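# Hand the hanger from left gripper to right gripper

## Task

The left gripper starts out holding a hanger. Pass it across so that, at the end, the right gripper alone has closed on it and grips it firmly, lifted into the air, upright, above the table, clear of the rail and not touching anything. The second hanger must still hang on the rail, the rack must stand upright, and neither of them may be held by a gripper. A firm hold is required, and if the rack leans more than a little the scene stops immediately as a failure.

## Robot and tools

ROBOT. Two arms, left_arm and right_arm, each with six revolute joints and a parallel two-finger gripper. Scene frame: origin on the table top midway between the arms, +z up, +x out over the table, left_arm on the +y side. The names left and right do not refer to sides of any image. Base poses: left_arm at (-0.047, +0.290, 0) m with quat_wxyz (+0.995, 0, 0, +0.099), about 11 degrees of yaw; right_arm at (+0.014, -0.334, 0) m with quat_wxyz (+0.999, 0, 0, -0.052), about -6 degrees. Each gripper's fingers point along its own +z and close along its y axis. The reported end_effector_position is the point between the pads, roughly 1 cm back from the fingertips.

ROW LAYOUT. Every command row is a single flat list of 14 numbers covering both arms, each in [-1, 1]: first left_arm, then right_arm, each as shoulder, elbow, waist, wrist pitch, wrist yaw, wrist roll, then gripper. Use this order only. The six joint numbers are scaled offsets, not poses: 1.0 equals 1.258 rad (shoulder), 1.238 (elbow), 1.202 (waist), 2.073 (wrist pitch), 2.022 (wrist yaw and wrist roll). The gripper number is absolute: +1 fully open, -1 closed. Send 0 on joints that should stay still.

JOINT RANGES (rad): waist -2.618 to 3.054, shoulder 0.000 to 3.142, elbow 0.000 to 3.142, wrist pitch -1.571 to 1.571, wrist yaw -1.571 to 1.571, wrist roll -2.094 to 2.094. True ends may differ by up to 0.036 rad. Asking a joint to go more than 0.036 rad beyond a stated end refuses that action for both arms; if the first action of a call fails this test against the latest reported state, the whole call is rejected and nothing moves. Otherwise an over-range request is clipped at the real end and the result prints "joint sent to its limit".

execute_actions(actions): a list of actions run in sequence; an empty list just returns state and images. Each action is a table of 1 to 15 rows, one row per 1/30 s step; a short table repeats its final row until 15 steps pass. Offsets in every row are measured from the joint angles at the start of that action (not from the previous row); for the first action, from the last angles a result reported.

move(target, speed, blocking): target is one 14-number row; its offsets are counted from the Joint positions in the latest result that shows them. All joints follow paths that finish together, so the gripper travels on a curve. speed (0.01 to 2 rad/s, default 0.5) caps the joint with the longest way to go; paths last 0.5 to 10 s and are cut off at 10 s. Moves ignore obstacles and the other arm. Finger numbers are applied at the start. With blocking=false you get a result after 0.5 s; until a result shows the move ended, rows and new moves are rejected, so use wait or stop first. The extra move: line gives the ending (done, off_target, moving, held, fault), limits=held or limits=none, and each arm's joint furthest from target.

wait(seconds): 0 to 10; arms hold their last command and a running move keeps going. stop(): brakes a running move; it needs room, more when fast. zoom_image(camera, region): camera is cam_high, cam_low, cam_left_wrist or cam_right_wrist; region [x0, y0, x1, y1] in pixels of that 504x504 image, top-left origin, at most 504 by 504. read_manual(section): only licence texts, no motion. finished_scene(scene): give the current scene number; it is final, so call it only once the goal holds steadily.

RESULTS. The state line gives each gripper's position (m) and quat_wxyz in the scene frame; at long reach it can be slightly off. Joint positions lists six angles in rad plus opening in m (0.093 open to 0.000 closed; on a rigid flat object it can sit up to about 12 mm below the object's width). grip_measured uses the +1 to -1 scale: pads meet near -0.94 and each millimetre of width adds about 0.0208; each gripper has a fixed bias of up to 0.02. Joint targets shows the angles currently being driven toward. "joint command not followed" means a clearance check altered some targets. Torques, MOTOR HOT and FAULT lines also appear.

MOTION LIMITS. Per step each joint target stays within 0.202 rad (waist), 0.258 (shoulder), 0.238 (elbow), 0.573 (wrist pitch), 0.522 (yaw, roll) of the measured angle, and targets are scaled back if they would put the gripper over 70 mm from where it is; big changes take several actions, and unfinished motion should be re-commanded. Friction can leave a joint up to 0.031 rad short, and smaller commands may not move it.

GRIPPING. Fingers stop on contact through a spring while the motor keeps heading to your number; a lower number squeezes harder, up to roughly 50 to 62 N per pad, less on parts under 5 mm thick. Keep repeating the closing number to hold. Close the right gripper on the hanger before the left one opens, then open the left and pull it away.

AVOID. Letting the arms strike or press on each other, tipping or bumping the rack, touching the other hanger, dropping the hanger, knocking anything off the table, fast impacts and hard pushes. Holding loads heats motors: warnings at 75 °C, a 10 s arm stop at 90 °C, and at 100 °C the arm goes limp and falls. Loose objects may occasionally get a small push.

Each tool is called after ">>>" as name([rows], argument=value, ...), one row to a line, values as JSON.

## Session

>>> execute_actions(actions=[])

Scene clock: 0.00 s.
left_arm: end_effector_position=(+0.2798, -0.0141, +0.3827) grip_measured=-0.801 end_effector_quat_wxyz=(+0.586, +0.078, +0.805, -0.061) | right_arm: end_effector_position=(+0.3856, -0.3657, +0.3970) grip_measured=+0.996 end_effector_quat_wxyz=(+0.703, +0.031, +0.710, -0.026)
Joint names: [shoulder, elbow, waist, wrist pitch, wrist yaw, wrist roll]
Joint positions: left_arm=[ 1.561  1.678 -1.212 -0.556 -0.764 -0.322  0.007] | right_arm=[ 1.034  1.03   0.016 -0.005 -0.008  0.007  0.093]
Joint velocities: left_arm=[-0.007 -0.007 -0.022 -0.081 -0.081 -0.051  0.   ] | right_arm=[-0.007 -0.007  0.007 -0.007  0.007 -0.022  0.   ]
Joint torques (N m, as the arm reports them, + toward a larger angle): no reading
Motor temperatures (°C, as the motors report them): left_arm=[30 27 28 31 29 28] | right_arm=[28 28 28 31 28 28]
Joint targets: left_arm=[1.561 1.678 -1.212 -0.548 -0.764 -0.322] | right_arm=[1.034 1.030 0.016 -0.005 -0.008 0.007]

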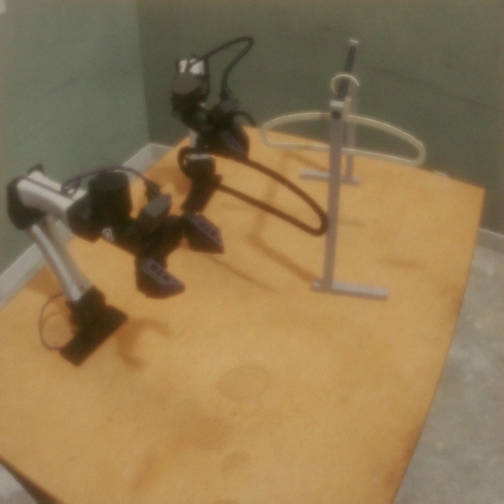

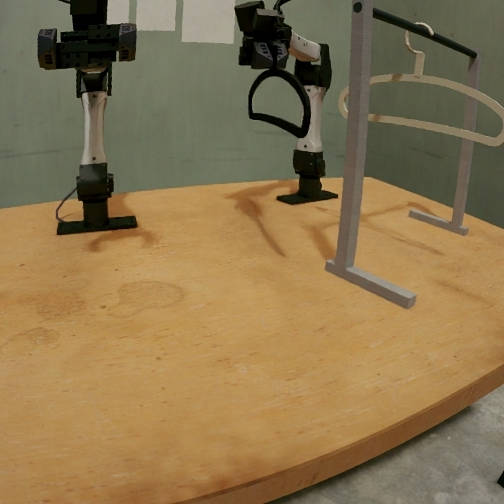

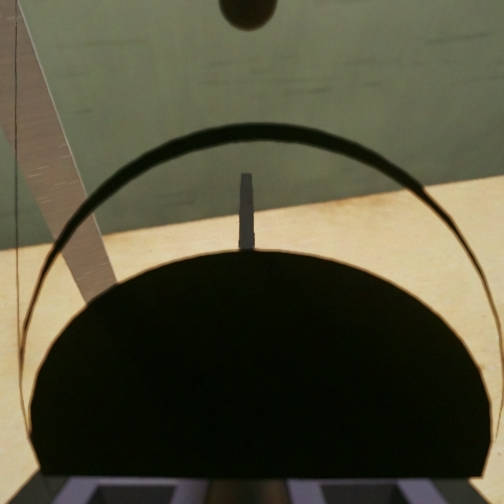

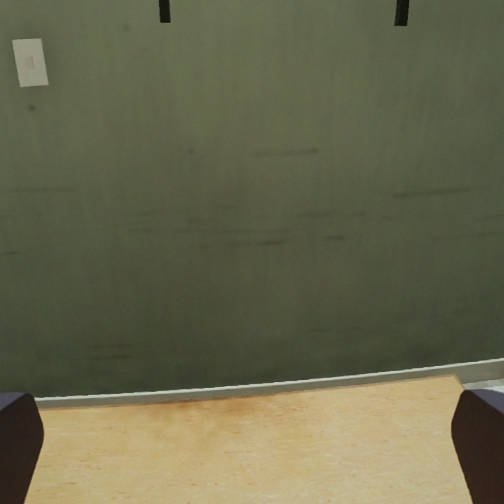

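>>> move(target=[0,0,0,0.004,0,0,-1, 0.208,-0.054,0.28,0.156,-0.558,0.817,0.2], speed=1.2)

Scene clock: 4.17 s.
left_arm: end_effector_position=(+0.2792, -0.0131, +0.3801) grip_measured=-0.948 end_effector_quat_wxyz=(+0.582, +0.081, +0.807, -0.057) | right_arm: end_effector_position=(+0.3101, -0.1046, +0.3496) grip_measured=+0.202 end_effector_quat_wxyz=(+0.041, +0.100, +0.700, +0.705)
Joint names: [shoulder, elbow, waist, wrist pitch, wrist yaw, wrist roll]
Joint positions: left_arm=[ 1.561  1.678 -1.212 -0.571 -0.764 -0.322  0.   ] | right_arm=[ 1.281  0.976  0.346  0.301 -1.129  1.653  0.055]
Joint velocities: left_arm=[ 0.002 -0.012 -0.022 -0.022 -0.007 -0.007  0.   ] | right_arm=[-0.002 -0.012 -0.002  0.022  0.022 -0.066  0.   ]
Joint torques (N m, as the arm reports them, + toward a larger angle): left_arm=[-7.4   7.53 -0.14  2.29 -0.29  0.07] | right_arm=[-3.93  7.87  0.75  2.2  -0.02 -0.06]
Motor temperatures (°C, as the motors report them): left_arm=[31 27 28 32 29 28] | right_arm=[28 28 28 33 28 28]
Joint targets: left_arm=[1.561 1.678 -1.212 -0.548 -0.764 -0.322] | right_arm=[1.296 0.963 0.353 0.318 -1.136 1.659]
move: off_target (left_arm); limits=none; left_arm: farthest joint: the wrist pitch, 0.023 radians from its target (0.013 radians at the start); right_arm: farthest joint: the wrist pitch, 0.017 radians from its target (0.324 radians at the start)

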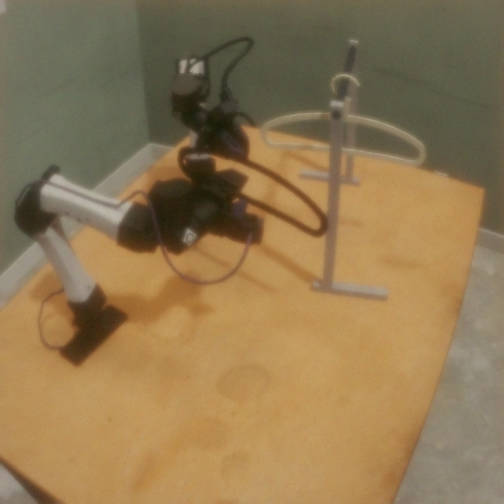

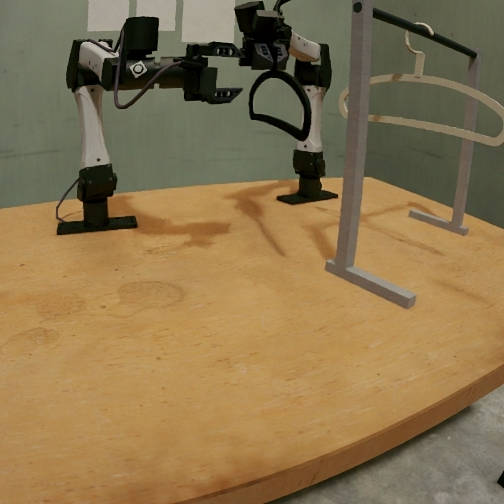

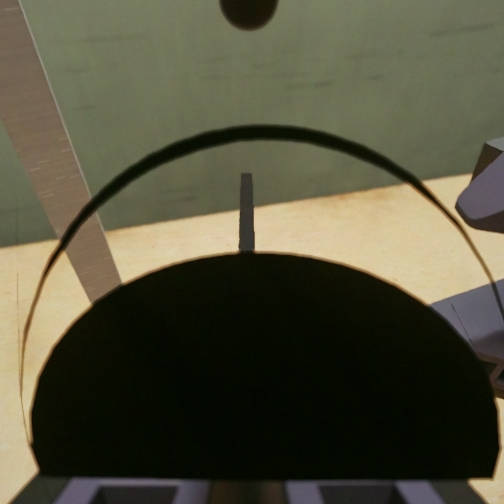

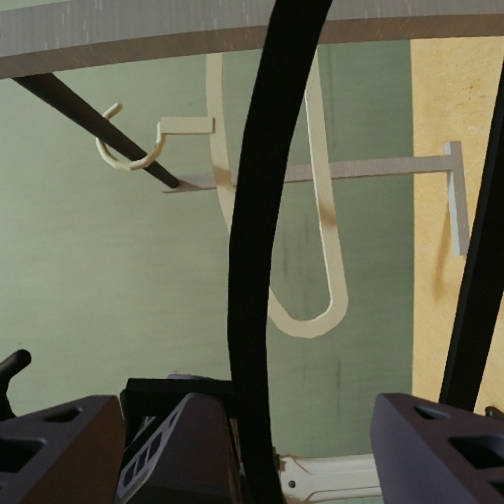

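>>> move(target=[0,0,0,0.005,0,0,-1, 0.157,0.13,0.21,0.029,0.125,0,0.1], speed=0.3)

Scene clock: 7.30 s.
left_arm: end_effector_position=(+0.2788, -0.0124, +0.3785) grip_measured=-0.948 end_effector_quat_wxyz=(+0.580, +0.083, +0.809, -0.054) | right_arm: end_effector_position=(+0.3269, -0.0203, +0.3458) grip_measured=+0.102 end_effector_quat_wxyz=(+0.038, +0.102, +0.702, +0.704)
Joint names: [shoulder, elbow, waist, wrist pitch, wrist yaw, wrist roll]
Joint positions: left_arm=[ 1.561  1.678 -1.212 -0.579 -0.764 -0.322  0.   ] | right_arm=[ 1.465  1.112  0.593  0.344 -0.884  1.653  0.05 ]
Joint velocities: left_arm=[-0.017 -0.017 -0.042 -0.007 -0.037 -0.037  0.   ] | right_arm=[-0.007 -0.002 -0.002 -0.007  0.007  0.037  0.   ]
Joint torques (N m, as the arm reports them, + toward a larger angle): left_arm=[-7.39  7.51 -0.14  2.25 -0.29  0.07] | right_arm=[-5.94 11.72  0.58  2.38  0.15 -0.09]
Motor temperatures (°C, as the motors report them): left_arm=[31 28 28 33 29 28] | right_arm=[28 29 29 34 28 28]
Joint targets: left_arm=[1.561 1.678 -1.212 -0.560 -0.764 -0.322] | right_arm=[1.478 1.137 0.598 0.361 -0.877 1.653]
move: off_target (right_arm); limits=none; left_arm: farthest joint: the wrist pitch, 0.019 radians from its target (0.010 radians at the start); right_arm: farthest joint: the elbow, 0.025 radians from its target (0.161 radians at the start)

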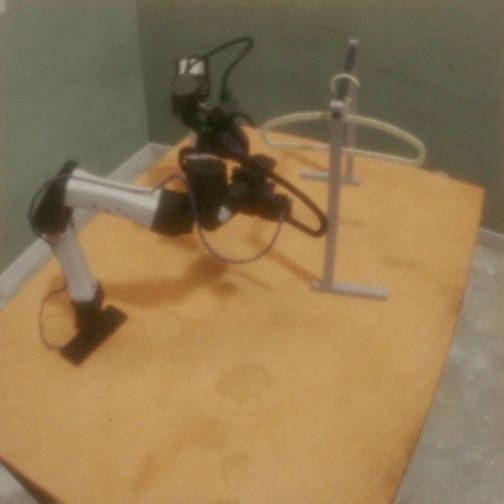

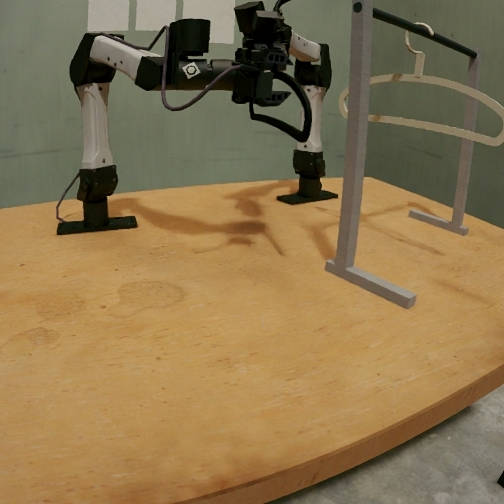

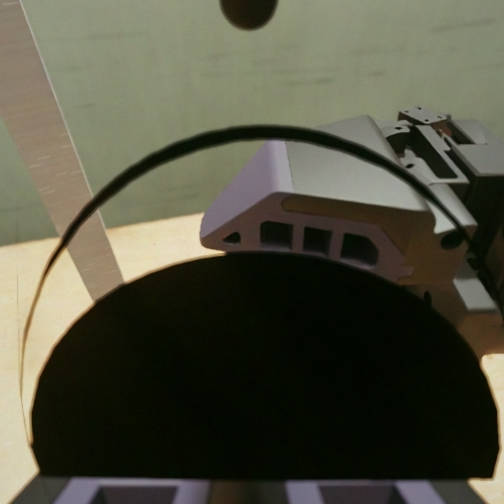

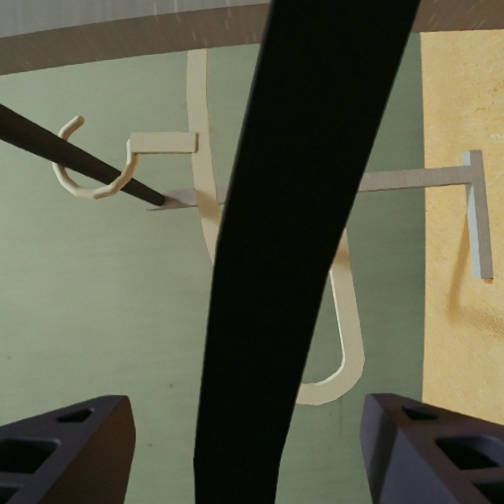

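>>> execute_actions([
  [[0,0,0,0.009,0,0,-1,0.005,0.022,0.004,0.008,0.003,0.002,-0.1],[0,0,0,0.009,0,0,-1,0.005,0.022,0.004,0.008,0.003,0.002,-0.25],[0,0,0,0.009,0,0,-1,0.005,0.022,0.004,0.008,0.003,0.002,-0.4],[0,0,0,0.009,0,0,-1,0.005,0.022,0.004,0.008,0.003,0.002,-0.5],[0,0,0,0.009,0,0,-1,0.005,0.022,0.004,0.008,0.003,0.002,-0.55],[0,0,0,0.009,0,0,-1,0.005,0.022,0.004,0.008,0.003,0.002,-0.6],[0,0,0,0.009,0,0,-1,0.005,0.022,0.004,0.008,0.003,0.002,-0.65],[0,0,0,0.009,0,0,-1,0.005,0.022,0.004,0.008,0.003,0.002,-0.7],[0,0,0,0.009,0,0,-1,0.005,0.022,0.004,0.008,0.003,0.002,-0.75],[0,0,0,0.009,0,0,-1,0.005,0.022,0.004,0.008,0.003,0.002,-0.8],[0,0,0,0.009,0,0,-1,0.005,0.022,0.004,0.008,0.003,0.002,-0.9],[0,0,0,0.009,0,0,-1,0.005,0.022,0.004,0.008,0.003,0.002,-1]],
])

Scene clock: 9.60 s.
left_arm: end_effector_position=(+0.2785, -0.0124, +0.3778) grip_measured=-0.948 end_effector_quat_wxyz=(+0.579, +0.085, +0.809, -0.053) | right_arm: end_effector_position=(+0.3273, -0.0203, +0.3482) grip_measured=-0.806 end_effector_quat_wxyz=(+0.034, +0.107, +0.700, +0.706)
Joint names: [shoulder, elbow, waist, wrist pitch, wrist yaw, wrist roll]
Joint positions: left_arm=[ 1.561  1.678 -1.212 -0.583 -0.763 -0.322  0.   ] | right_arm=[ 1.465  1.116  0.593  0.346 -0.882  1.673  0.007]
Joint velocities: left_arm=[-0.012  0.002 -0.002 -0.051  0.007  0.051  0.   ] | right_arm=[ 0.002 -0.002 -0.007 -0.022 -0.081 -0.022 -0.001]
Joint torques (N m, as the arm reports them, + toward a larger angle): left_arm=[-7.36  7.55 -0.17  2.29 -0.31  0.07] | right_arm=[-6.35 11.69  0.56  2.34  0.11 -0.25]
Motor temperatures (°C, as the motors report them): left_arm=[31 28 28 34 29 28] | right_arm=[29 29 29 34 28 28]
Joint targets: left_arm=[1.561 1.678 -1.212 -0.561 -0.764 -0.322] | right_arm=[1.471 1.139 0.598 0.360 -0.877 1.657]

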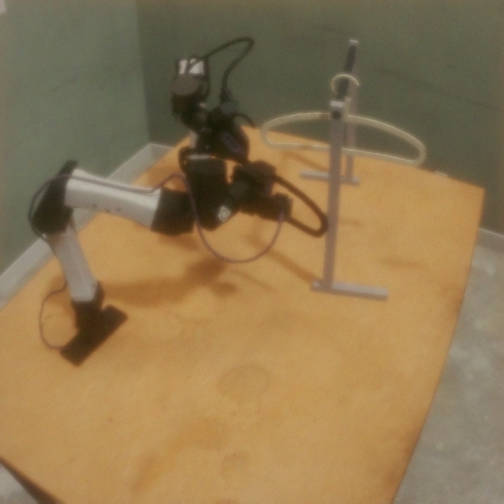

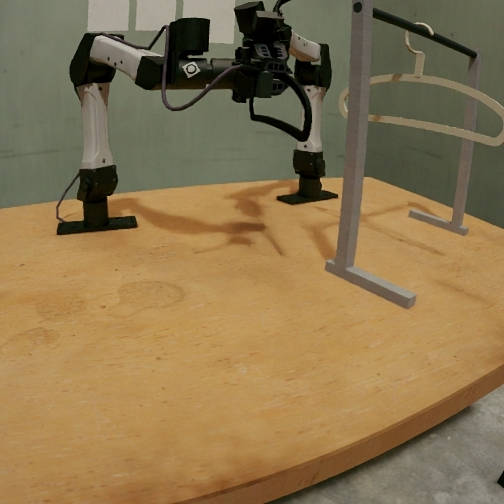

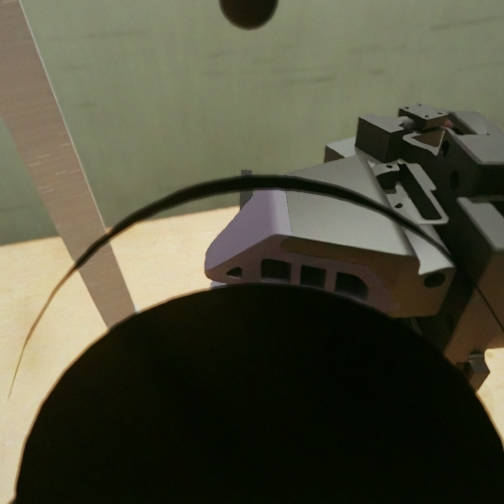

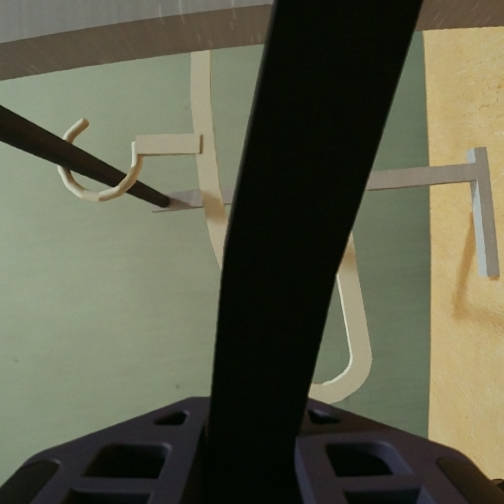

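>>> execute_actions([
  [[0,0,0,0.009,0,0,-0.85,0.004,0.018,0.004,0.007,0.002,0,-1],[0,0,0,0.009,0,0,-0.75,0.004,0.018,0.004,0.007,0.002,0,-1],[0,0,0,0.009,0,0,-0.65,0.004,0.018,0.004,0.007,0.002,0,-1],[0,0,0,0.009,0,0,-0.55,0.004,0.018,0.004,0.007,0.002,0,-1],[0,0,0,0.009,0,0,-0.45,0.004,0.018,0.004,0.007,0.002,0,-1],[0,0,0,0.009,0,0,-0.35,0.004,0.018,0.004,0.007,0.002,0,-1]],
])

>>> move(target=[-0.1,0.084,-0.228,-0.175,-0.116,-0.108,-0.35,0.004,0.018,0.004,0.009,0.002,0.002,-1], speed=0.35)

Scene clock: 12.43 s.
left_arm: end_effector_position=(+0.2786, -0.0124, +0.3779) grip_measured=-0.352 end_effector_quat_wxyz=(+0.579, +0.084, +0.809, -0.053) | right_arm: end_effector_position=(+0.3274, -0.0203, +0.3481) grip_measured=-0.806 end_effector_quat_wxyz=(+0.033, +0.108, +0.700, +0.706)
Joint names: [shoulder, elbow, waist, wrist pitch, wrist yaw, wrist roll]
Joint positions: left_arm=[ 1.561  1.678 -1.212 -0.582 -0.763 -0.322  0.028] | right_arm=[ 1.465  1.116  0.593  0.346 -0.881  1.673  0.007]
Joint velocities: left_arm=[-0.012 -0.022 -0.022  0.037  0.007  0.095  0.001] | right_arm=[-0.002 -0.012  0.002 -0.022  0.007 -0.022 -0.001]
Joint torques (N m, as the arm reports them, + toward a larger angle): left_arm=[-7.39  7.53 -0.15  2.24 -0.29  0.07] | right_arm=[-6.38 11.59  0.47  2.38  0.12 -0.11]
Motor temperatures (°C, as the motors report them): left_arm=[32 28 28 34 29 28] | right_arm=[29 30 29 35 28 28]
Joint targets: left_arm=[1.561 1.678 -1.212 -0.564 -0.763 -0.322] | right_arm=[1.470 1.139 0.598 0.361 -0.878 1.673]

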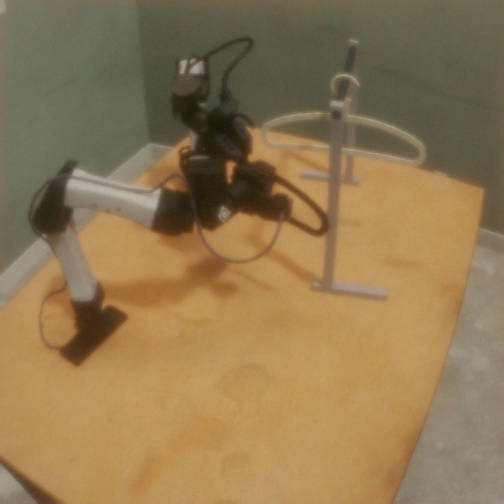

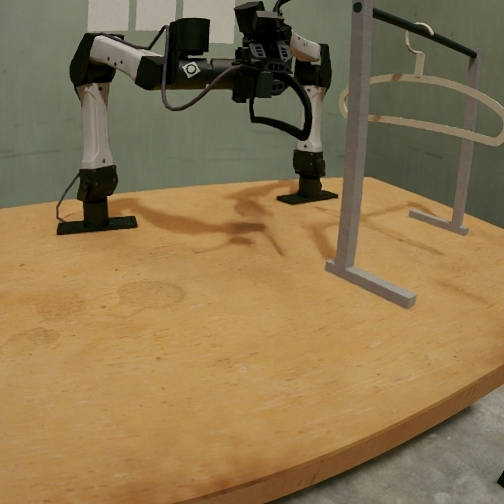

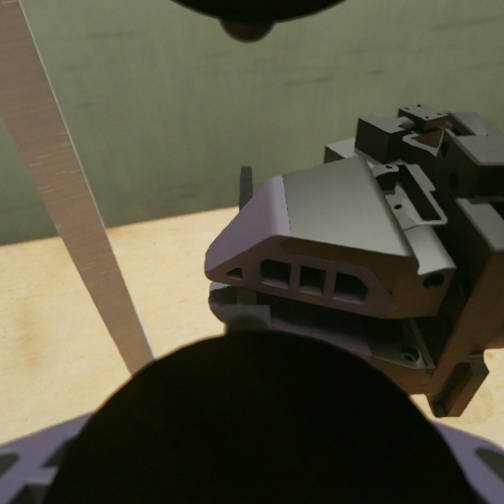

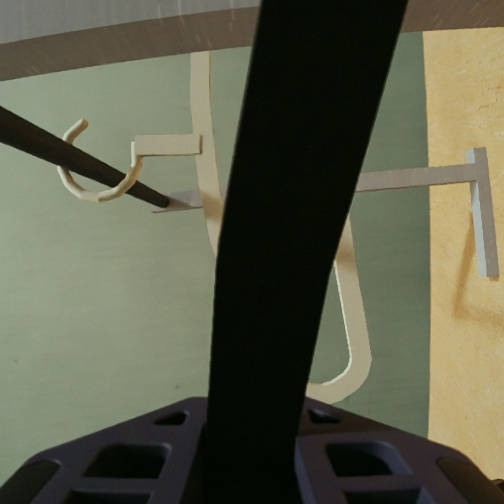

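Scene clock: 14.17 s.
left_arm: end_effector_position=(+0.1851, +0.0066, +0.4105) grip_measured=-0.352 end_effector_quat_wxyz=(+0.580, +0.085, +0.808, -0.055) | right_arm: end_effector_position=(+0.3274, -0.0203, +0.3468) grip_measured=-0.806 end_effector_quat_wxyz=(+0.032, +0.110, +0.701, +0.704)
Joint names: [shoulder, elbow, waist, wrist pitch, wrist yaw, wrist roll]
Joint positions: left_arm=[ 1.451  1.763 -1.478 -0.938 -0.99  -0.533  0.028] | right_arm=[ 1.465  1.116  0.593  0.338 -0.881  1.673  0.007]
Joint velocities: left_arm=[-0.002  0.007  0.007 -0.037 -0.022 -0.022 -0.001] | right_arm=[-0.007  0.007 -0.002 -0.007 -0.11  -0.022 -0.   ]
Joint torques (N m, as the arm reports them, + toward a larger angle): left_arm=[-6.86  8.11 -0.76  1.75 -0.51  0.02] | right_arm=[-6.37 11.64  0.55  2.47  0.09 -0.06]
Motor temperatures (°C, as the motors report them): left_arm=[32 28 28 34 29 28] | right_arm=[29 30 29 35 28 28]
Joint targets: left_arm=[1.435 1.782 -1.486 -0.945 -0.997 -0.540] | right_arm=[1.470 1.139 0.598 0.364 -0.877 1.677]
move: off_target (right_arm); limits=none; left_arm: farthest joint: the elbow, 0.019 radians from its target (0.104 radians at the start); right_arm: farthest joint: the wrist pitch, 0.026 radians from its target (0.019 radians at the start)

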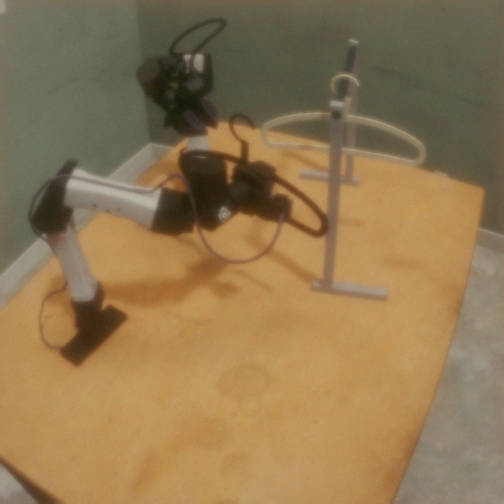

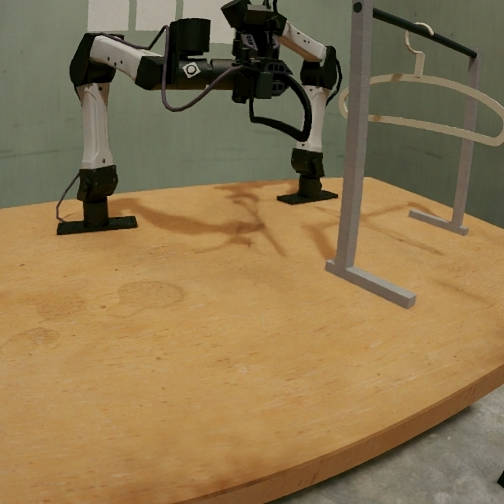

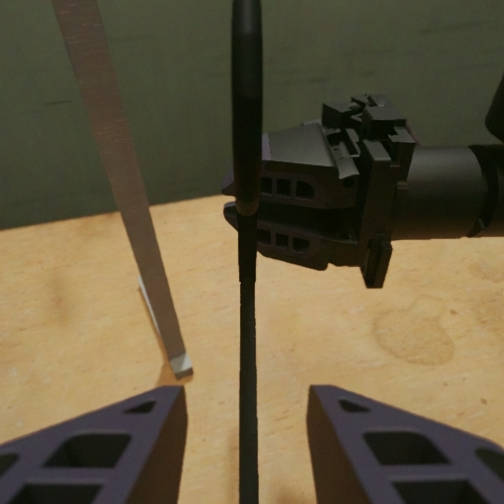

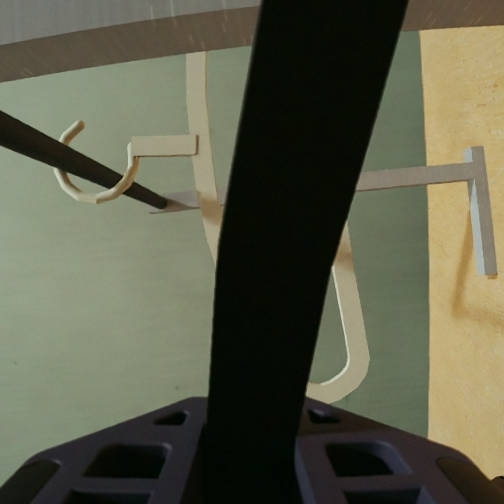

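>>> move(target=[-0.22,0.015,0,0,0,0,0.2,-0.095,0.018,-0.48,-0.045,-0.15,0,-1], speed=0.45)

Scene clock: 16.87 s.
left_arm: end_effector_position=(+0.1597, +0.0917, +0.4833) grip_measured=+0.198 end_effector_quat_wxyz=(+0.616, +0.013, +0.773, -0.153) | right_arm: end_effector_position=(+0.3847, -0.2094, +0.3662) grip_measured=-0.806 end_effector_quat_wxyz=(+0.127, +0.208, +0.678, +0.694)
Joint names: [shoulder, elbow, waist, wrist pitch, wrist yaw, wrist roll]
Joint positions: left_arm=[ 1.186  1.763 -1.478 -0.939 -0.99  -0.534  0.055] | right_arm=[ 1.372  1.116  0.02   0.24  -1.177  1.673  0.007]
Joint velocities: left_arm=[-0.002 -0.007 -0.007  0.022  0.037 -0.051  0.001] | right_arm=[ 0.012  0.002 -0.007 -0.037  0.022 -0.037 -0.   ]
Joint torques (N m, as the arm reports them, + toward a larger angle): left_arm=[-3.2   7.21 -0.14  1.97 -0.28  0.08] | right_arm=[-7.56 11.23  0.03  2.06  0.   -0.08]
Motor temperatures (°C, as the motors report them): left_arm=[32 29 28 35 29 28] | right_arm=[29 30 29 36 28 28]
Joint targets: left_arm=[1.174 1.782 -1.478 -0.938 -0.990 -0.533] | right_arm=[1.346 1.139 0.016 0.245 -1.185 1.673]
move: off_target (right_arm); limits=none; left_arm: farthest joint: the elbow, 0.018 radians from its target (0.018 radians at the start); right_arm: farthest joint: the shoulder, 0.027 radians from its target (0.120 radians at the start)

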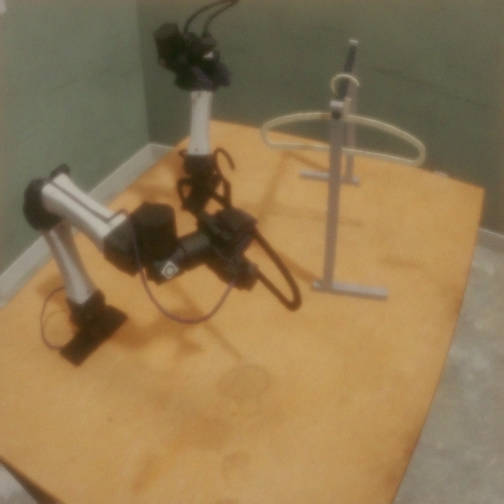

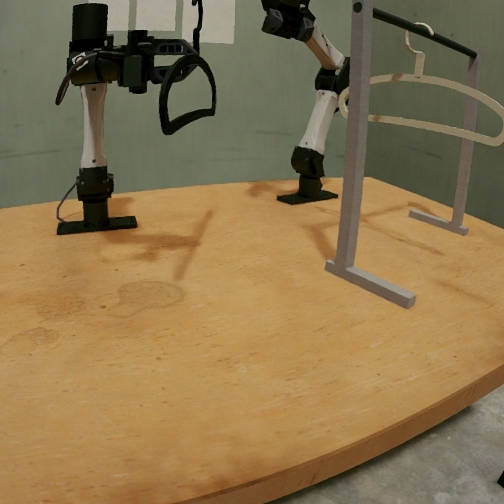

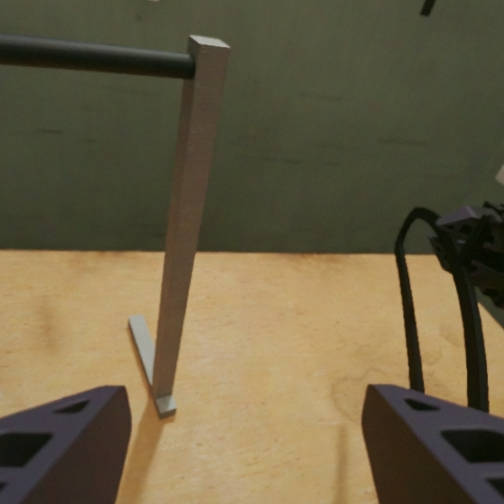

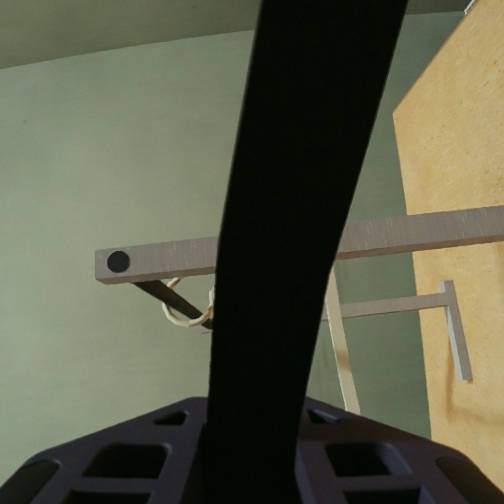

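>>> finished_scene(scene=2)

The scene is finished: the task was done.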